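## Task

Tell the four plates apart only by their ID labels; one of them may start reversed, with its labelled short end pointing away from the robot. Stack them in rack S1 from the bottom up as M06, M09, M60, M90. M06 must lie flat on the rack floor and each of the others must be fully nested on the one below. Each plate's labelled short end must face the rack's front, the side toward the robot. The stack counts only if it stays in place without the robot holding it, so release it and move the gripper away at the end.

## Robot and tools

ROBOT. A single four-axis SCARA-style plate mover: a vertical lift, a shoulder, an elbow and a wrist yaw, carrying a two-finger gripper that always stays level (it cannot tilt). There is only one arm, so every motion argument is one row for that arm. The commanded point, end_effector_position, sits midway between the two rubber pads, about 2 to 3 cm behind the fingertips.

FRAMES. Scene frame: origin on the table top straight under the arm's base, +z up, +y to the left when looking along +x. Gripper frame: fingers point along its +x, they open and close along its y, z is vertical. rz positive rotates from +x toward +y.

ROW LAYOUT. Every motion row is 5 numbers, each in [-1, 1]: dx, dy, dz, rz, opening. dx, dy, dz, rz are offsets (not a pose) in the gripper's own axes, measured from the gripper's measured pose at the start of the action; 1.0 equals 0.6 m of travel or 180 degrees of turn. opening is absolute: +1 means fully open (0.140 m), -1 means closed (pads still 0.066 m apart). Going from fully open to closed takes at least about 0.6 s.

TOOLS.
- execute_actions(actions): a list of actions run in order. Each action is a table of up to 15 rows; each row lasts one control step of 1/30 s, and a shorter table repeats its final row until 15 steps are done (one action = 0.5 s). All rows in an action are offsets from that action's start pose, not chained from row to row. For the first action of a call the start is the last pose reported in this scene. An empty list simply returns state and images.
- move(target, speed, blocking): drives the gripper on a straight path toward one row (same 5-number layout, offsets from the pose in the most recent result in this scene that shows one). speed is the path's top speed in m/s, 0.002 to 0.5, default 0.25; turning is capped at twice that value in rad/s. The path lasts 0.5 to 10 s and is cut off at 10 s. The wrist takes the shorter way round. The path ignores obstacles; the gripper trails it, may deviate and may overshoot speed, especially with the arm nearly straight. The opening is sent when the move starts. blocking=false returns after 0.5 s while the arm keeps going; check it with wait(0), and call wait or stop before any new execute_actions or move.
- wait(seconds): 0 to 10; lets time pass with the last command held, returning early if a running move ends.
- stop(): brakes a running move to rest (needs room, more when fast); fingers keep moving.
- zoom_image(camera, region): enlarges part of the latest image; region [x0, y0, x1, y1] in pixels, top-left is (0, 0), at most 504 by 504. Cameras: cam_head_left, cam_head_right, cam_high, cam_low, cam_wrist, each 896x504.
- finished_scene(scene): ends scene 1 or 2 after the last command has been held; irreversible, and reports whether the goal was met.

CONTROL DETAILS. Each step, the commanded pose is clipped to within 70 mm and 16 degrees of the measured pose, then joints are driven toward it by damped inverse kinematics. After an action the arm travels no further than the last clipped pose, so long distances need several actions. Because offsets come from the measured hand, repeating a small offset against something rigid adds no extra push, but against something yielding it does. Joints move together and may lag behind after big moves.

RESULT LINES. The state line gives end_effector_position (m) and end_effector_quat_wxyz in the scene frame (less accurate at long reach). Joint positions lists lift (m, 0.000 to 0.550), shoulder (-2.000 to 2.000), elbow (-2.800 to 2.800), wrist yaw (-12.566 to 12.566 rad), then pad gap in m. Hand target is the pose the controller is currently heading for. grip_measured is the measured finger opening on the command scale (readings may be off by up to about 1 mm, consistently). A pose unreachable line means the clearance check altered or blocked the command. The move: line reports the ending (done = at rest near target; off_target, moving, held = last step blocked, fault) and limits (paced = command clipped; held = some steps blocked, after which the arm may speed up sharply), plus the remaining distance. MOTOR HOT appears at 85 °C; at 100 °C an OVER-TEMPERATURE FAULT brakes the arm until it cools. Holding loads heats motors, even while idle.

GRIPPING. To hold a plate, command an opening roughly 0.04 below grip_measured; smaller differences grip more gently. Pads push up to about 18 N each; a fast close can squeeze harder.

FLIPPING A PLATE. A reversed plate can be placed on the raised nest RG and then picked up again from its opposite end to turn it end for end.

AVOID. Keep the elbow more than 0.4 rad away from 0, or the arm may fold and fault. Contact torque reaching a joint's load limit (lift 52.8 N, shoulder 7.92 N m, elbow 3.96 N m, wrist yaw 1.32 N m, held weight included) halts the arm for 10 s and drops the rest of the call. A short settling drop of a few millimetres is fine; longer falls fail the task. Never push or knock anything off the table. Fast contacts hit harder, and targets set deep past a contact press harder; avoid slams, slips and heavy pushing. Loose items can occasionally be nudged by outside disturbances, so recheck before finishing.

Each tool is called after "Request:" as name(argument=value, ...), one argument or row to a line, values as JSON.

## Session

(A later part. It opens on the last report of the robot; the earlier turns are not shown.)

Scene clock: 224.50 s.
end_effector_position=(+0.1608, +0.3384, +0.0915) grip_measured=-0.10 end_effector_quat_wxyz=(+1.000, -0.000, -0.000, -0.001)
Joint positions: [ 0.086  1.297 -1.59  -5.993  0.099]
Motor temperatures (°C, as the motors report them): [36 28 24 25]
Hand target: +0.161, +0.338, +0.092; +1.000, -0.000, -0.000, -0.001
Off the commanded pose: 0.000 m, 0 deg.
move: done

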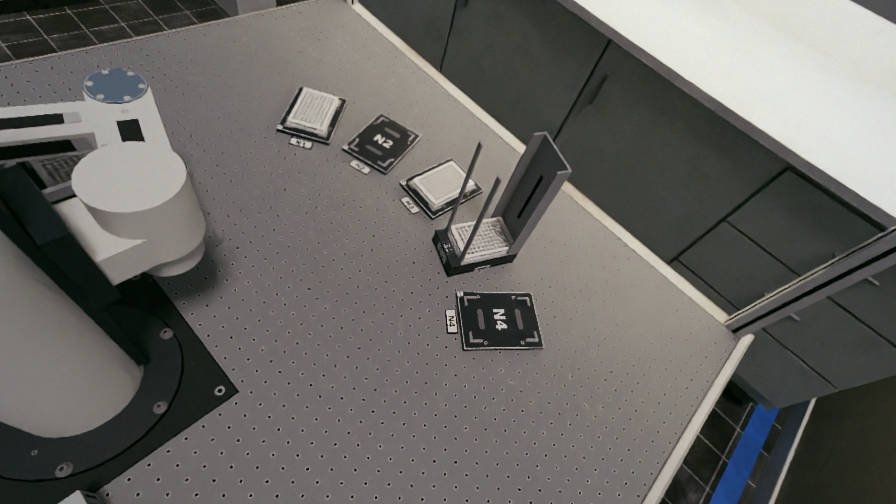

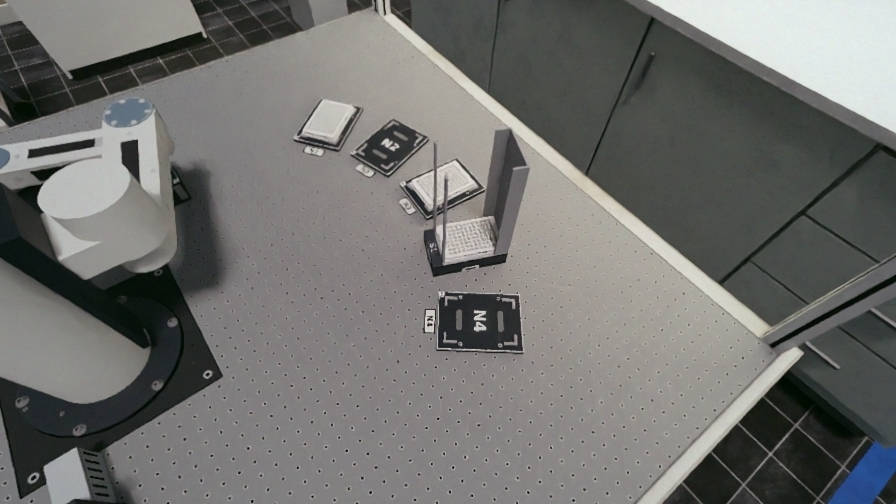

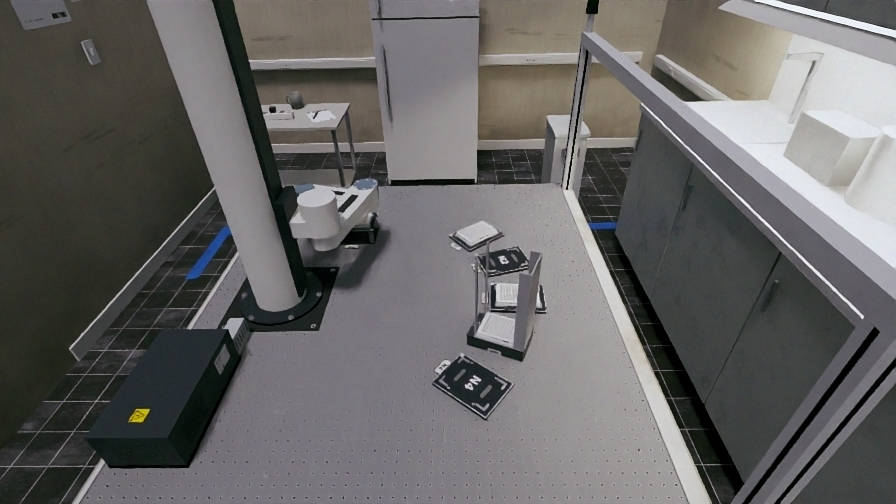

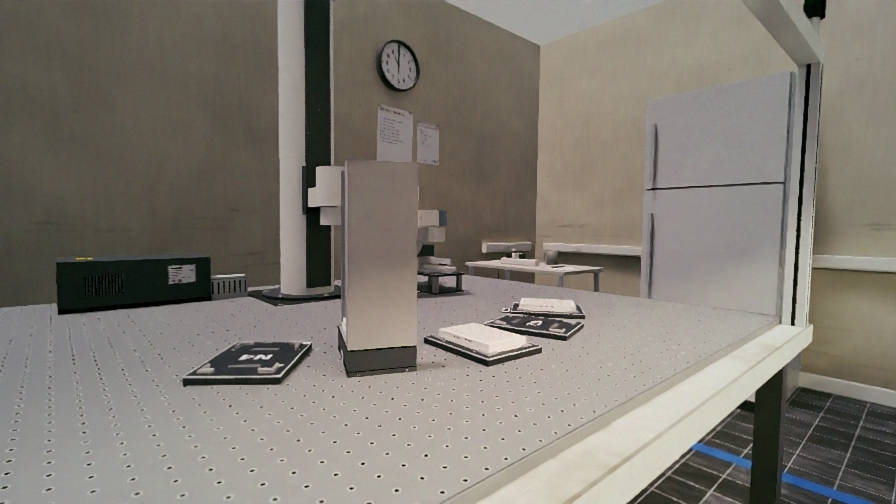

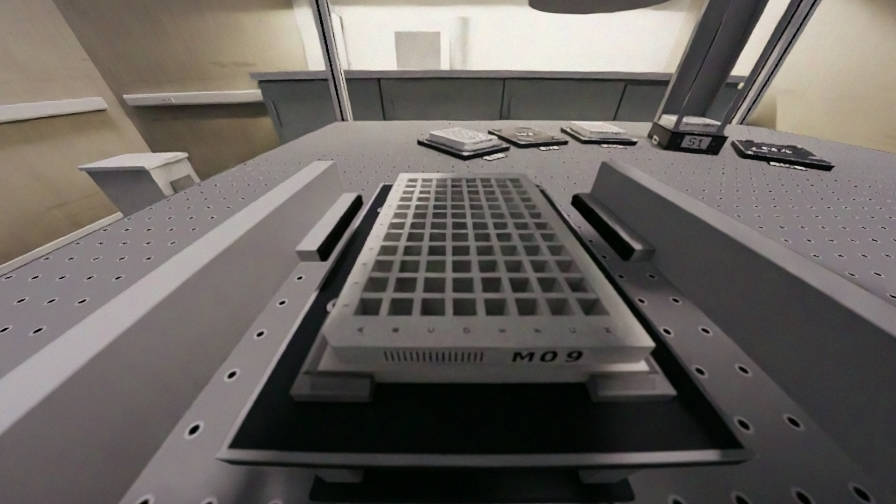

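Request:
move(
  target=[0.003,0.0007,-0.0265,0,-0.25],
  speed=0.05,
)

Scene clock: 230.77 s.
end_effector_position=(+0.1625, +0.3388, +0.0755) grip_measured=-0.25 end_effector_quat_wxyz=(+1.000, -0.000, -0.000, -0.001)
Joint positions: [ 0.071  1.292 -1.588 -5.99   0.094]
Motor temperatures (°C, as the motors report them): [36 28 24 25]
Hand target: +0.163, +0.339, +0.076; +1.000, -0.000, -0.000, -0.001
Off the commanded pose: 0.000 m, 0 deg.
move: done

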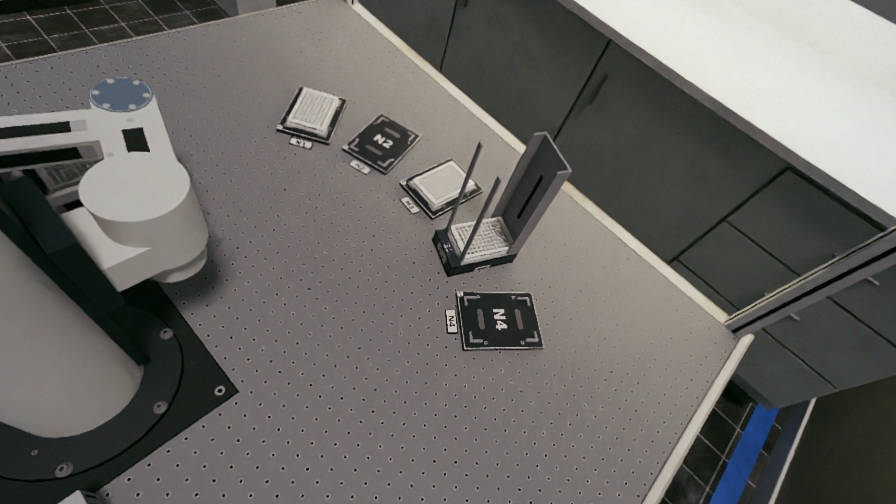

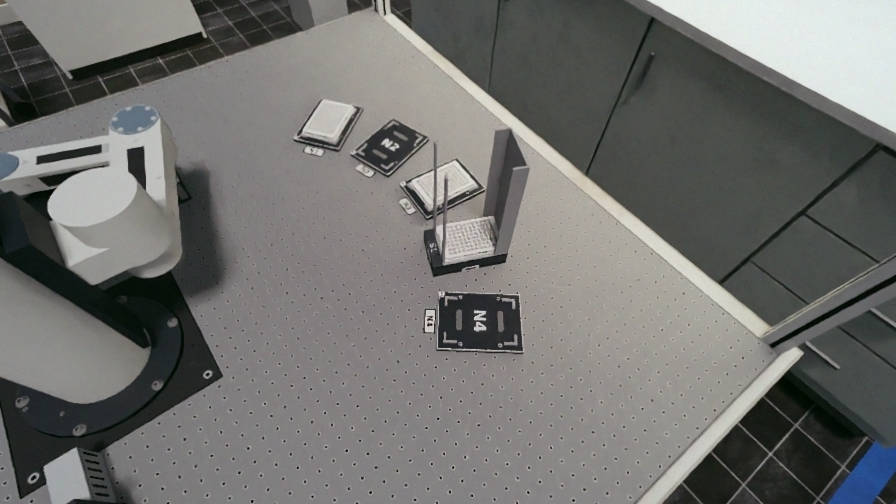

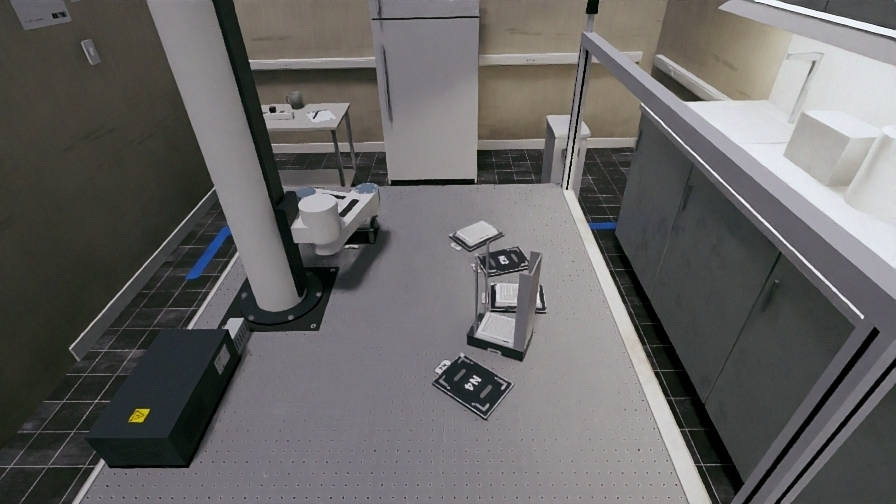

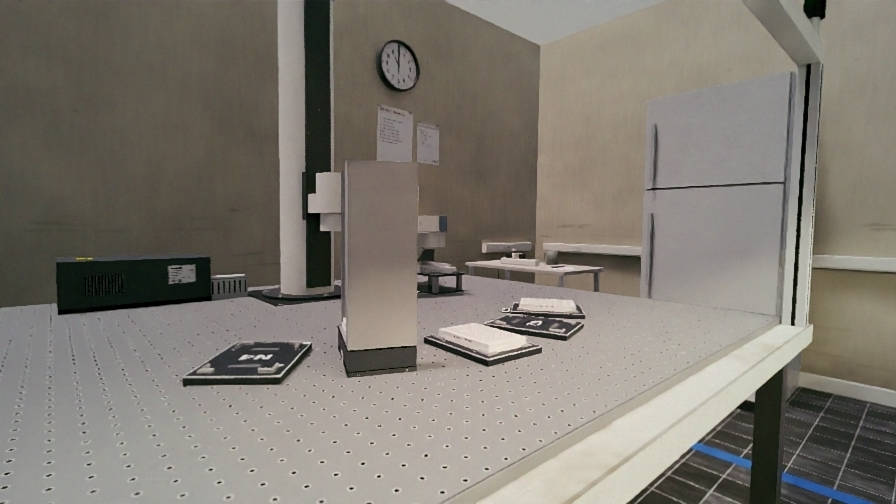

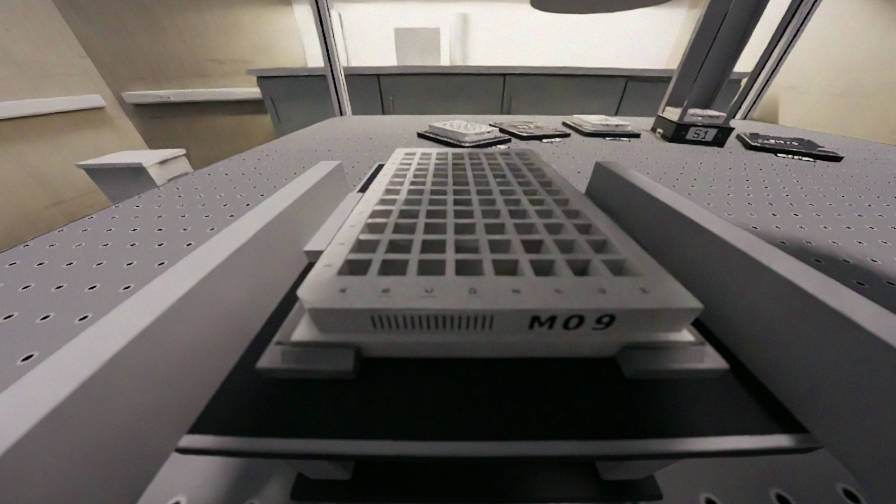

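Request:
execute_actions(
  actions=[
    [[0,0,0,0,-0.35],[0,0,0,0,-0.4],[0,0,0,0,-0.4],[0,0,0,0,-0.4],[0,0,0,0,-0.44],[0,0,0,0,-0.44],[0,0,0,0,-0.47],[0,0,0,0,-0.47],[0,0,0,0,-0.49],[0,0,0,0,-0.49],[0,0,0,0,-0.51],[0,0,0,0,-0.53],[0,0,0,0,-0.55]],
    [[0,0,0.001,0,-0.55],[0,0,0.003,0,-0.55],[0,0,0.006,0,-0.55],[0,0,0.009,0,-0.55],[0,0,0.012,0,-0.55],[0,0,0.015,0,-0.55],[0,0,0.018,0,-0.55],[0,0,0.021,0,-0.55],[0,0,0.025,0,-0.55]],
  ],
)

Request:
move(
  target=[0.646,-0.398,0.386,-0.095,-0.55],
  speed=0.35,
)

Scene clock: 241.33 s.
end_effector_position=(+0.1625, +0.3388, +0.0906) grip_measured=-0.50 end_effector_quat_wxyz=(+1.000, -0.000, -0.000, -0.001)
Joint positions: [ 0.086  1.292 -1.588 -5.99   0.085]
Motor temperatures (°C, as the motors report them): [36 28 24 25]
Hand target: +0.163, +0.339, +0.091; +1.000, -0.000, -0.000, -0.001
Off the commanded pose: 0.000 m, 0 deg.

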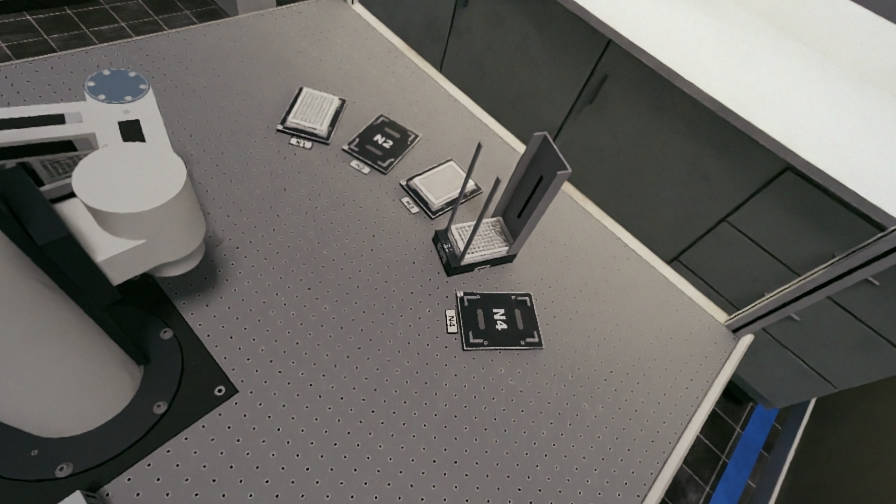

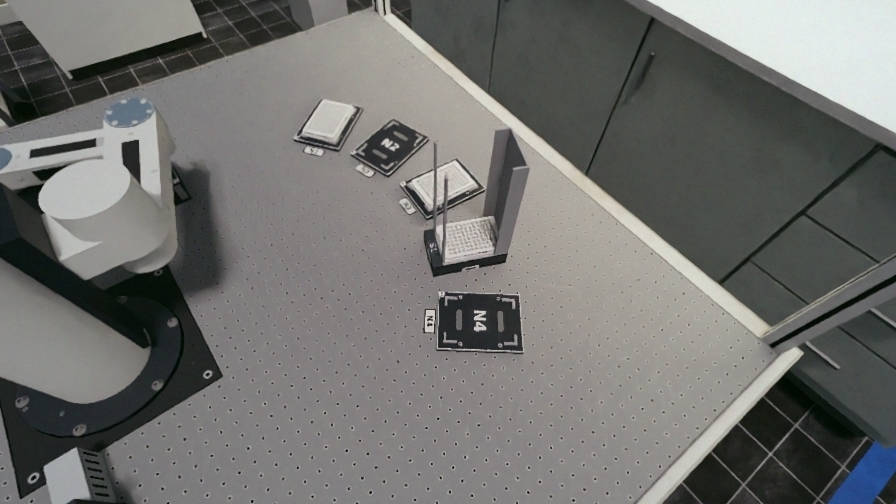

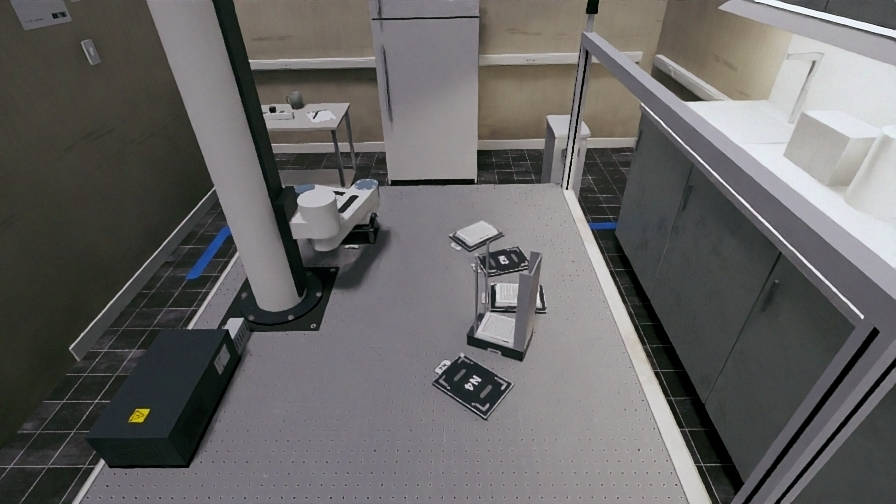

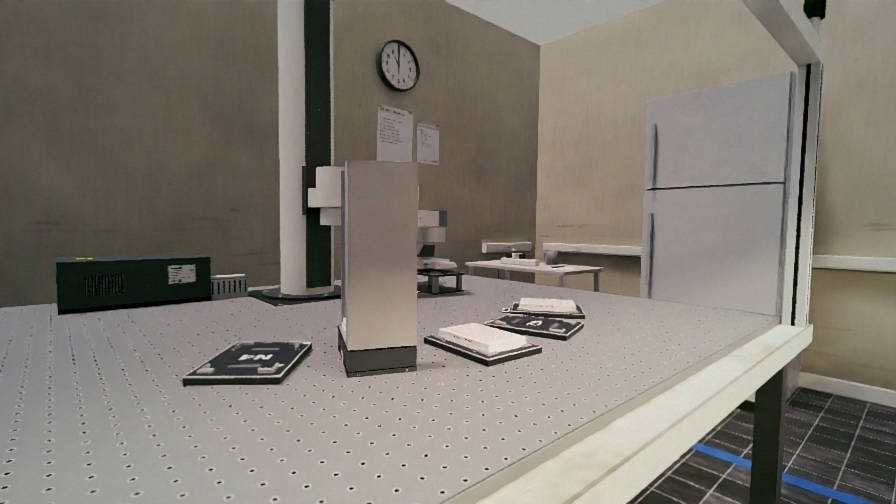

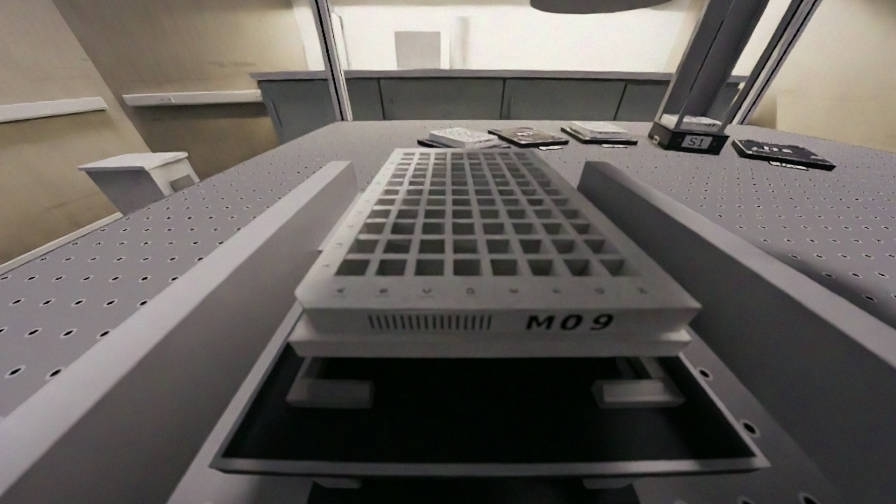

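Scene clock: 243.33 s.
end_effector_position=(+0.5490, +0.0984, +0.3222) grip_measured=-0.50 end_effector_quat_wxyz=(+0.989, -0.000, -0.000, -0.150)
Joint positions: [ 0.317 -0.362 -1.119 -5.104  0.085]
Motor temperatures (°C, as the motors report them): [36 28 24 25]
Hand target: +0.549, +0.098, +0.322; +0.989, -0.000, -0.000, -0.150
Off the commanded pose: 0.001 m, 0 deg.
move: done

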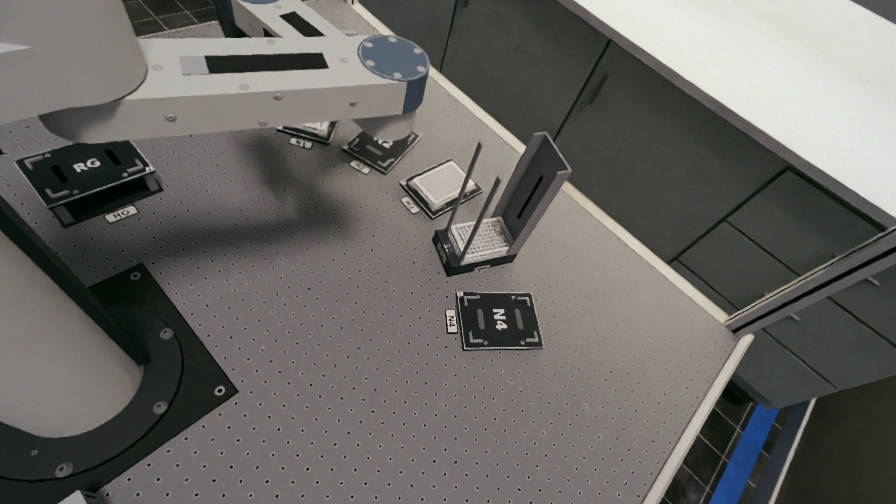

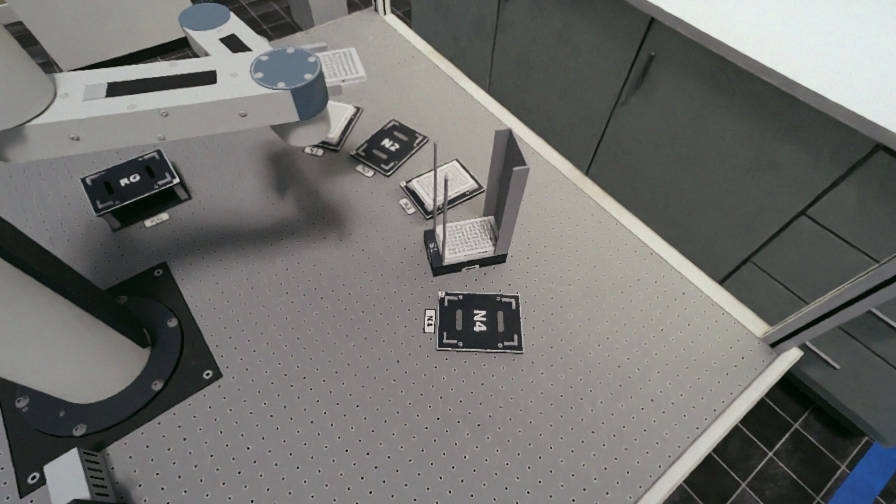

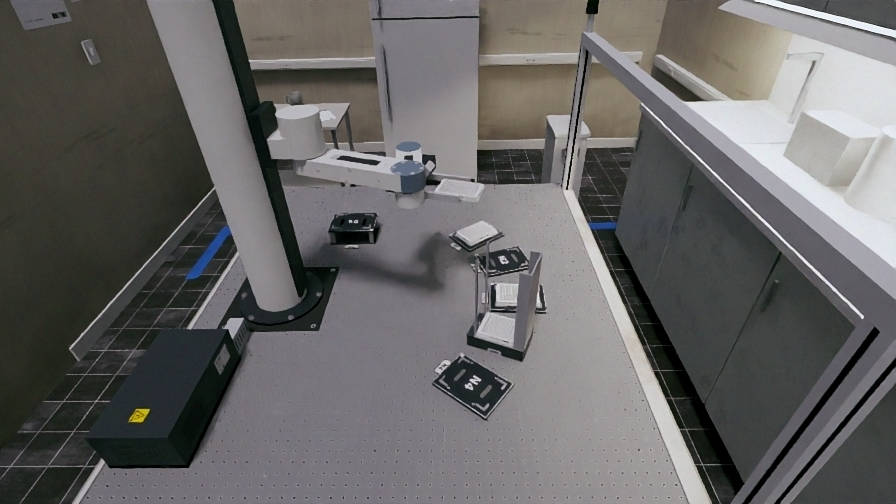

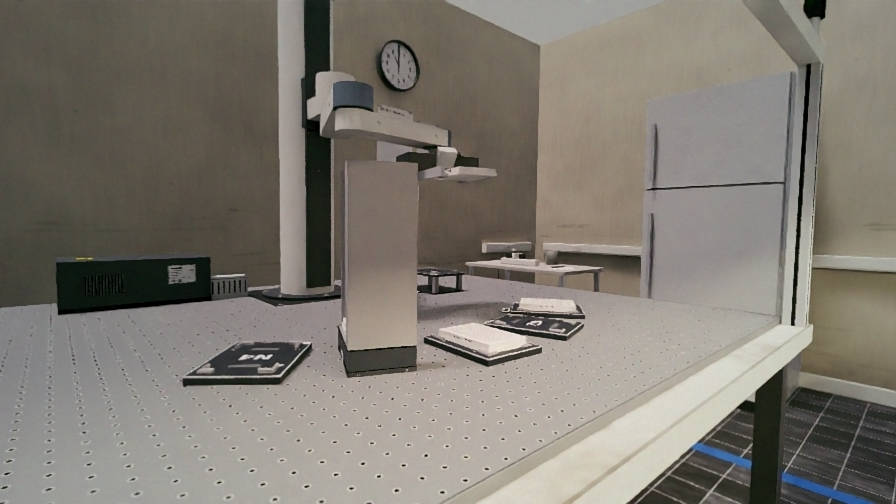

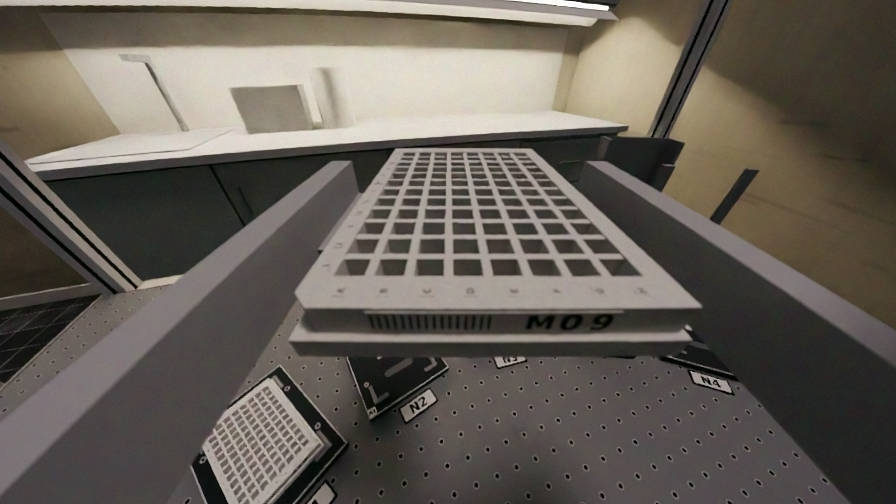

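Request:
move(
  target=[0.3263,-0.4076,0,-0.0315,-0.55],
  speed=0.3,
)

Scene clock: 249.40 s.
end_effector_position=(+0.6630, -0.1934, +0.3222) grip_measured=-0.50 end_effector_quat_wxyz=(+0.980, -0.000, -0.000, -0.199)
Joint positions: [ 0.317 -1.039 -1.662 -3.984  0.085]
Motor temperatures (°C, as the motors report them): [36 28 24 25]
Hand target: +0.663, -0.193, +0.322; +0.980, -0.000, -0.000, -0.199
Off the commanded pose: 0.000 m, 0 deg.
move: done

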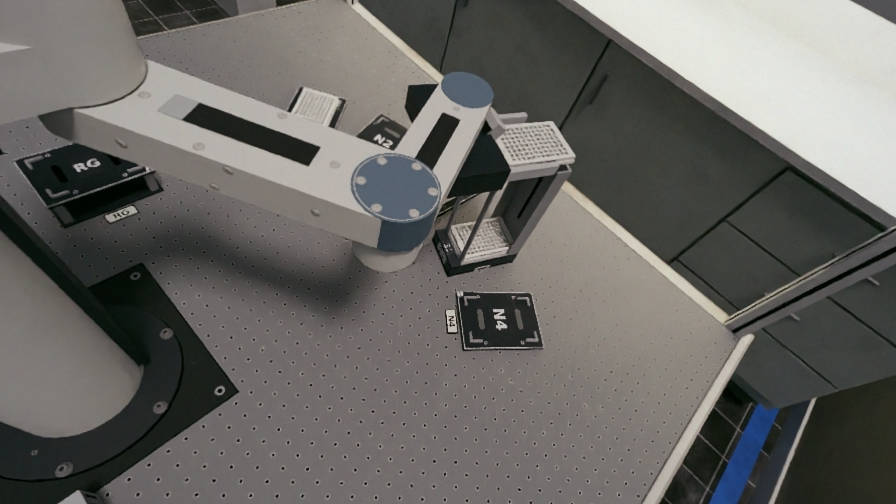

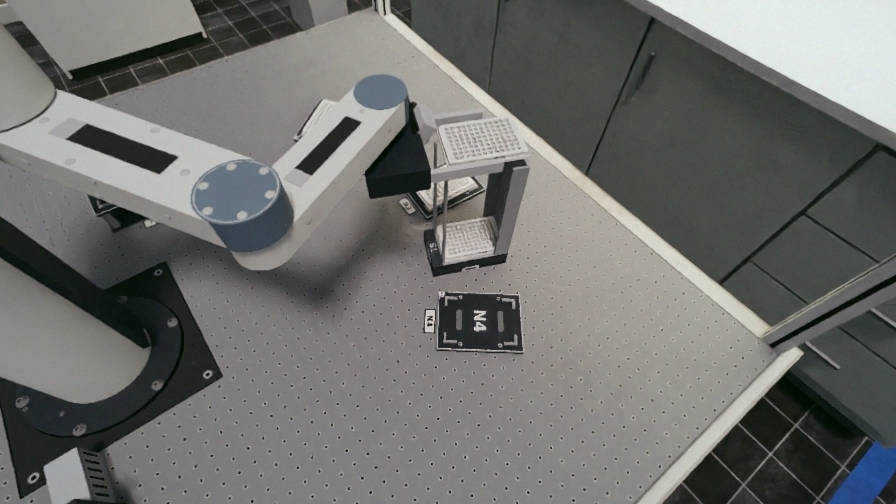

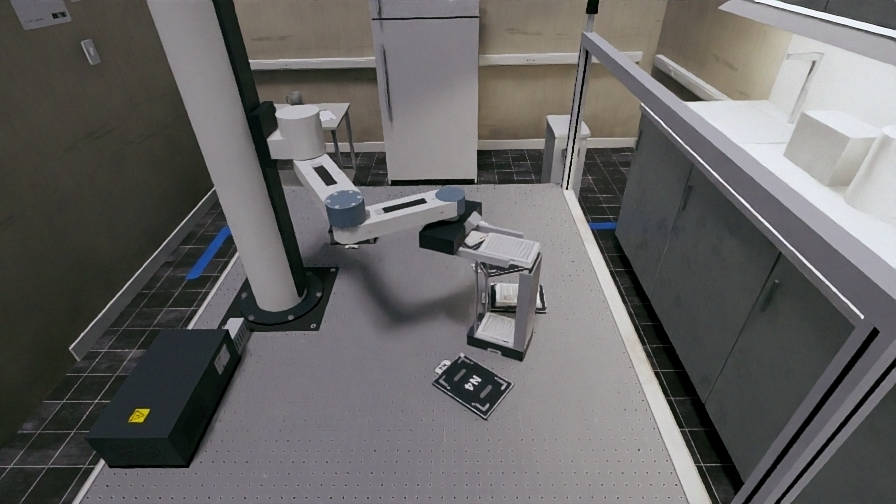

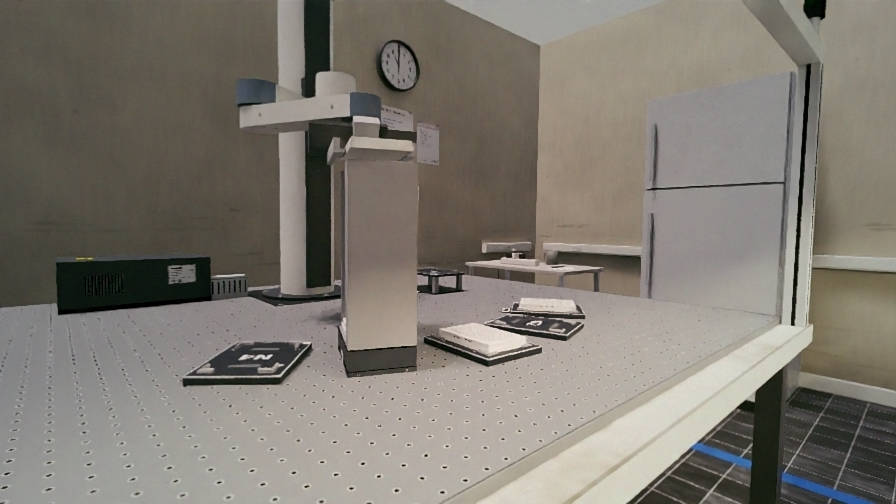

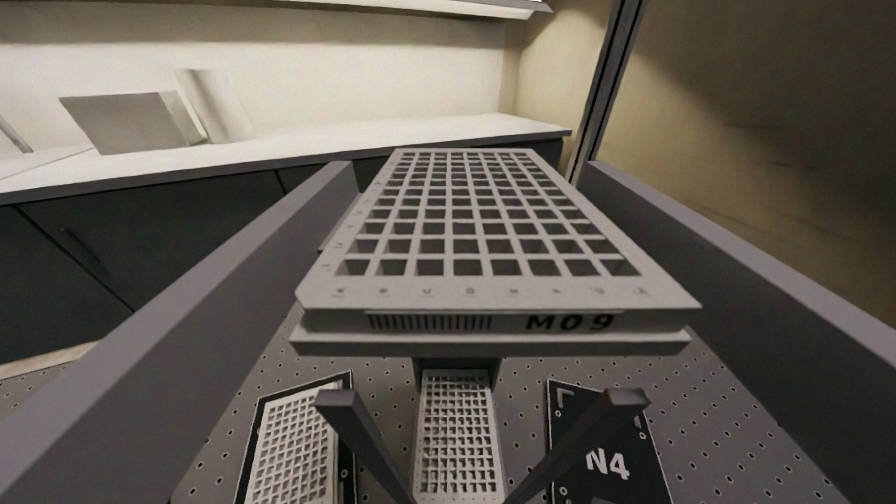

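Request:
move(
  target=[0.0003,0,-0.0487,0,-0.55],
  speed=0.02,
)

Scene clock: 255.77 s.
end_effector_position=(+0.6632, -0.1935, +0.2930) grip_measured=-0.50 end_effector_quat_wxyz=(+0.980, -0.000, -0.000, -0.199)
Joint positions: [ 0.288 -1.038 -1.663 -3.983  0.085]
Motor temperatures (°C, as the motors report them): [36 28 24 25]
Hand target: +0.663, -0.193, +0.293; +0.980, -0.000, -0.000, -0.199
Off the commanded pose: 0.000 m, 0 deg.
move: done

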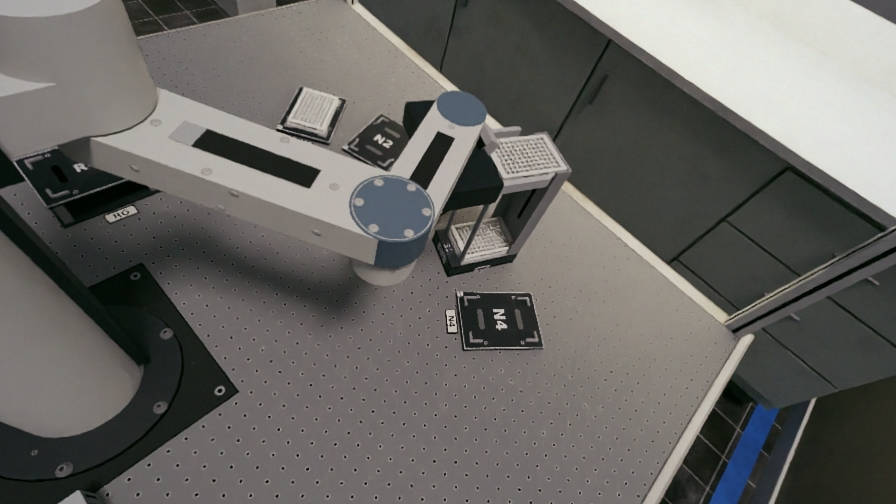

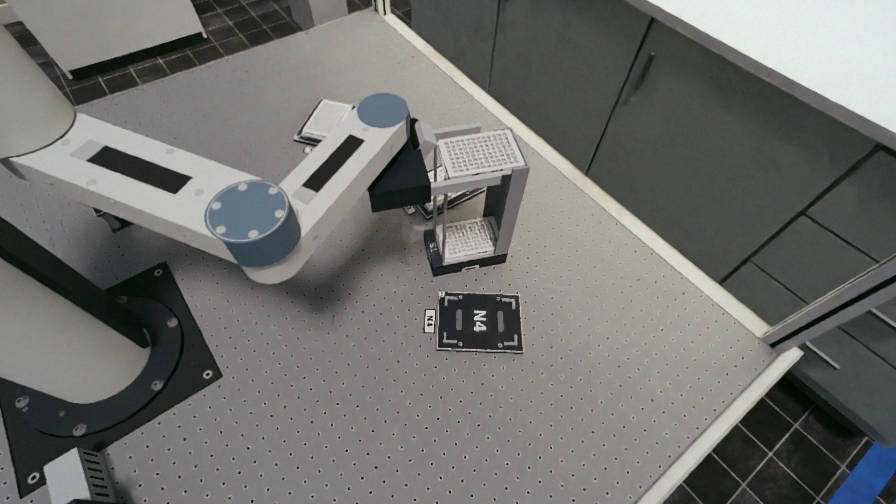

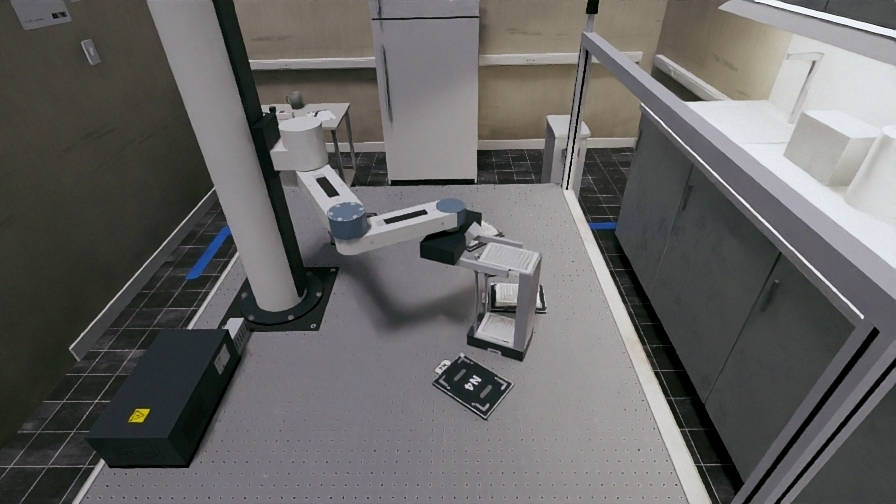

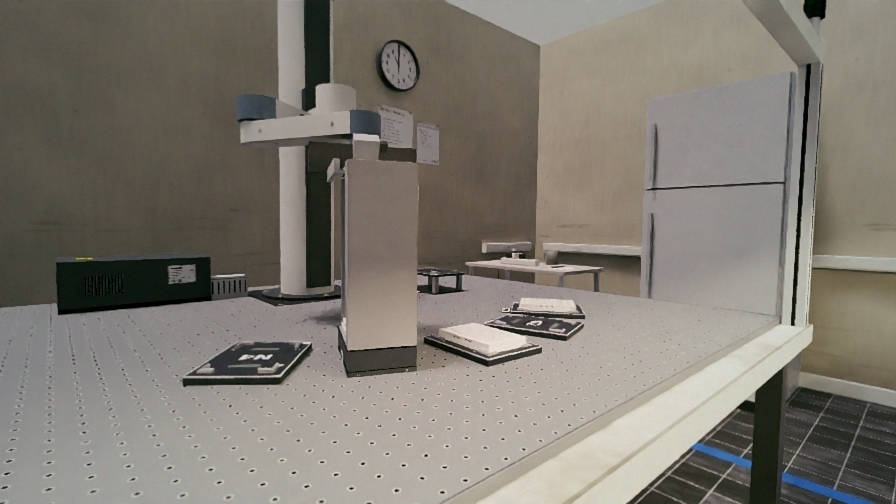

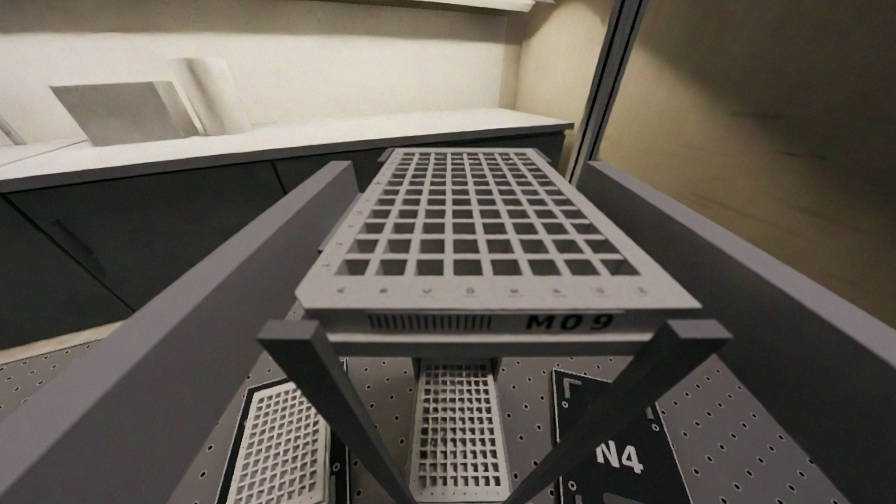

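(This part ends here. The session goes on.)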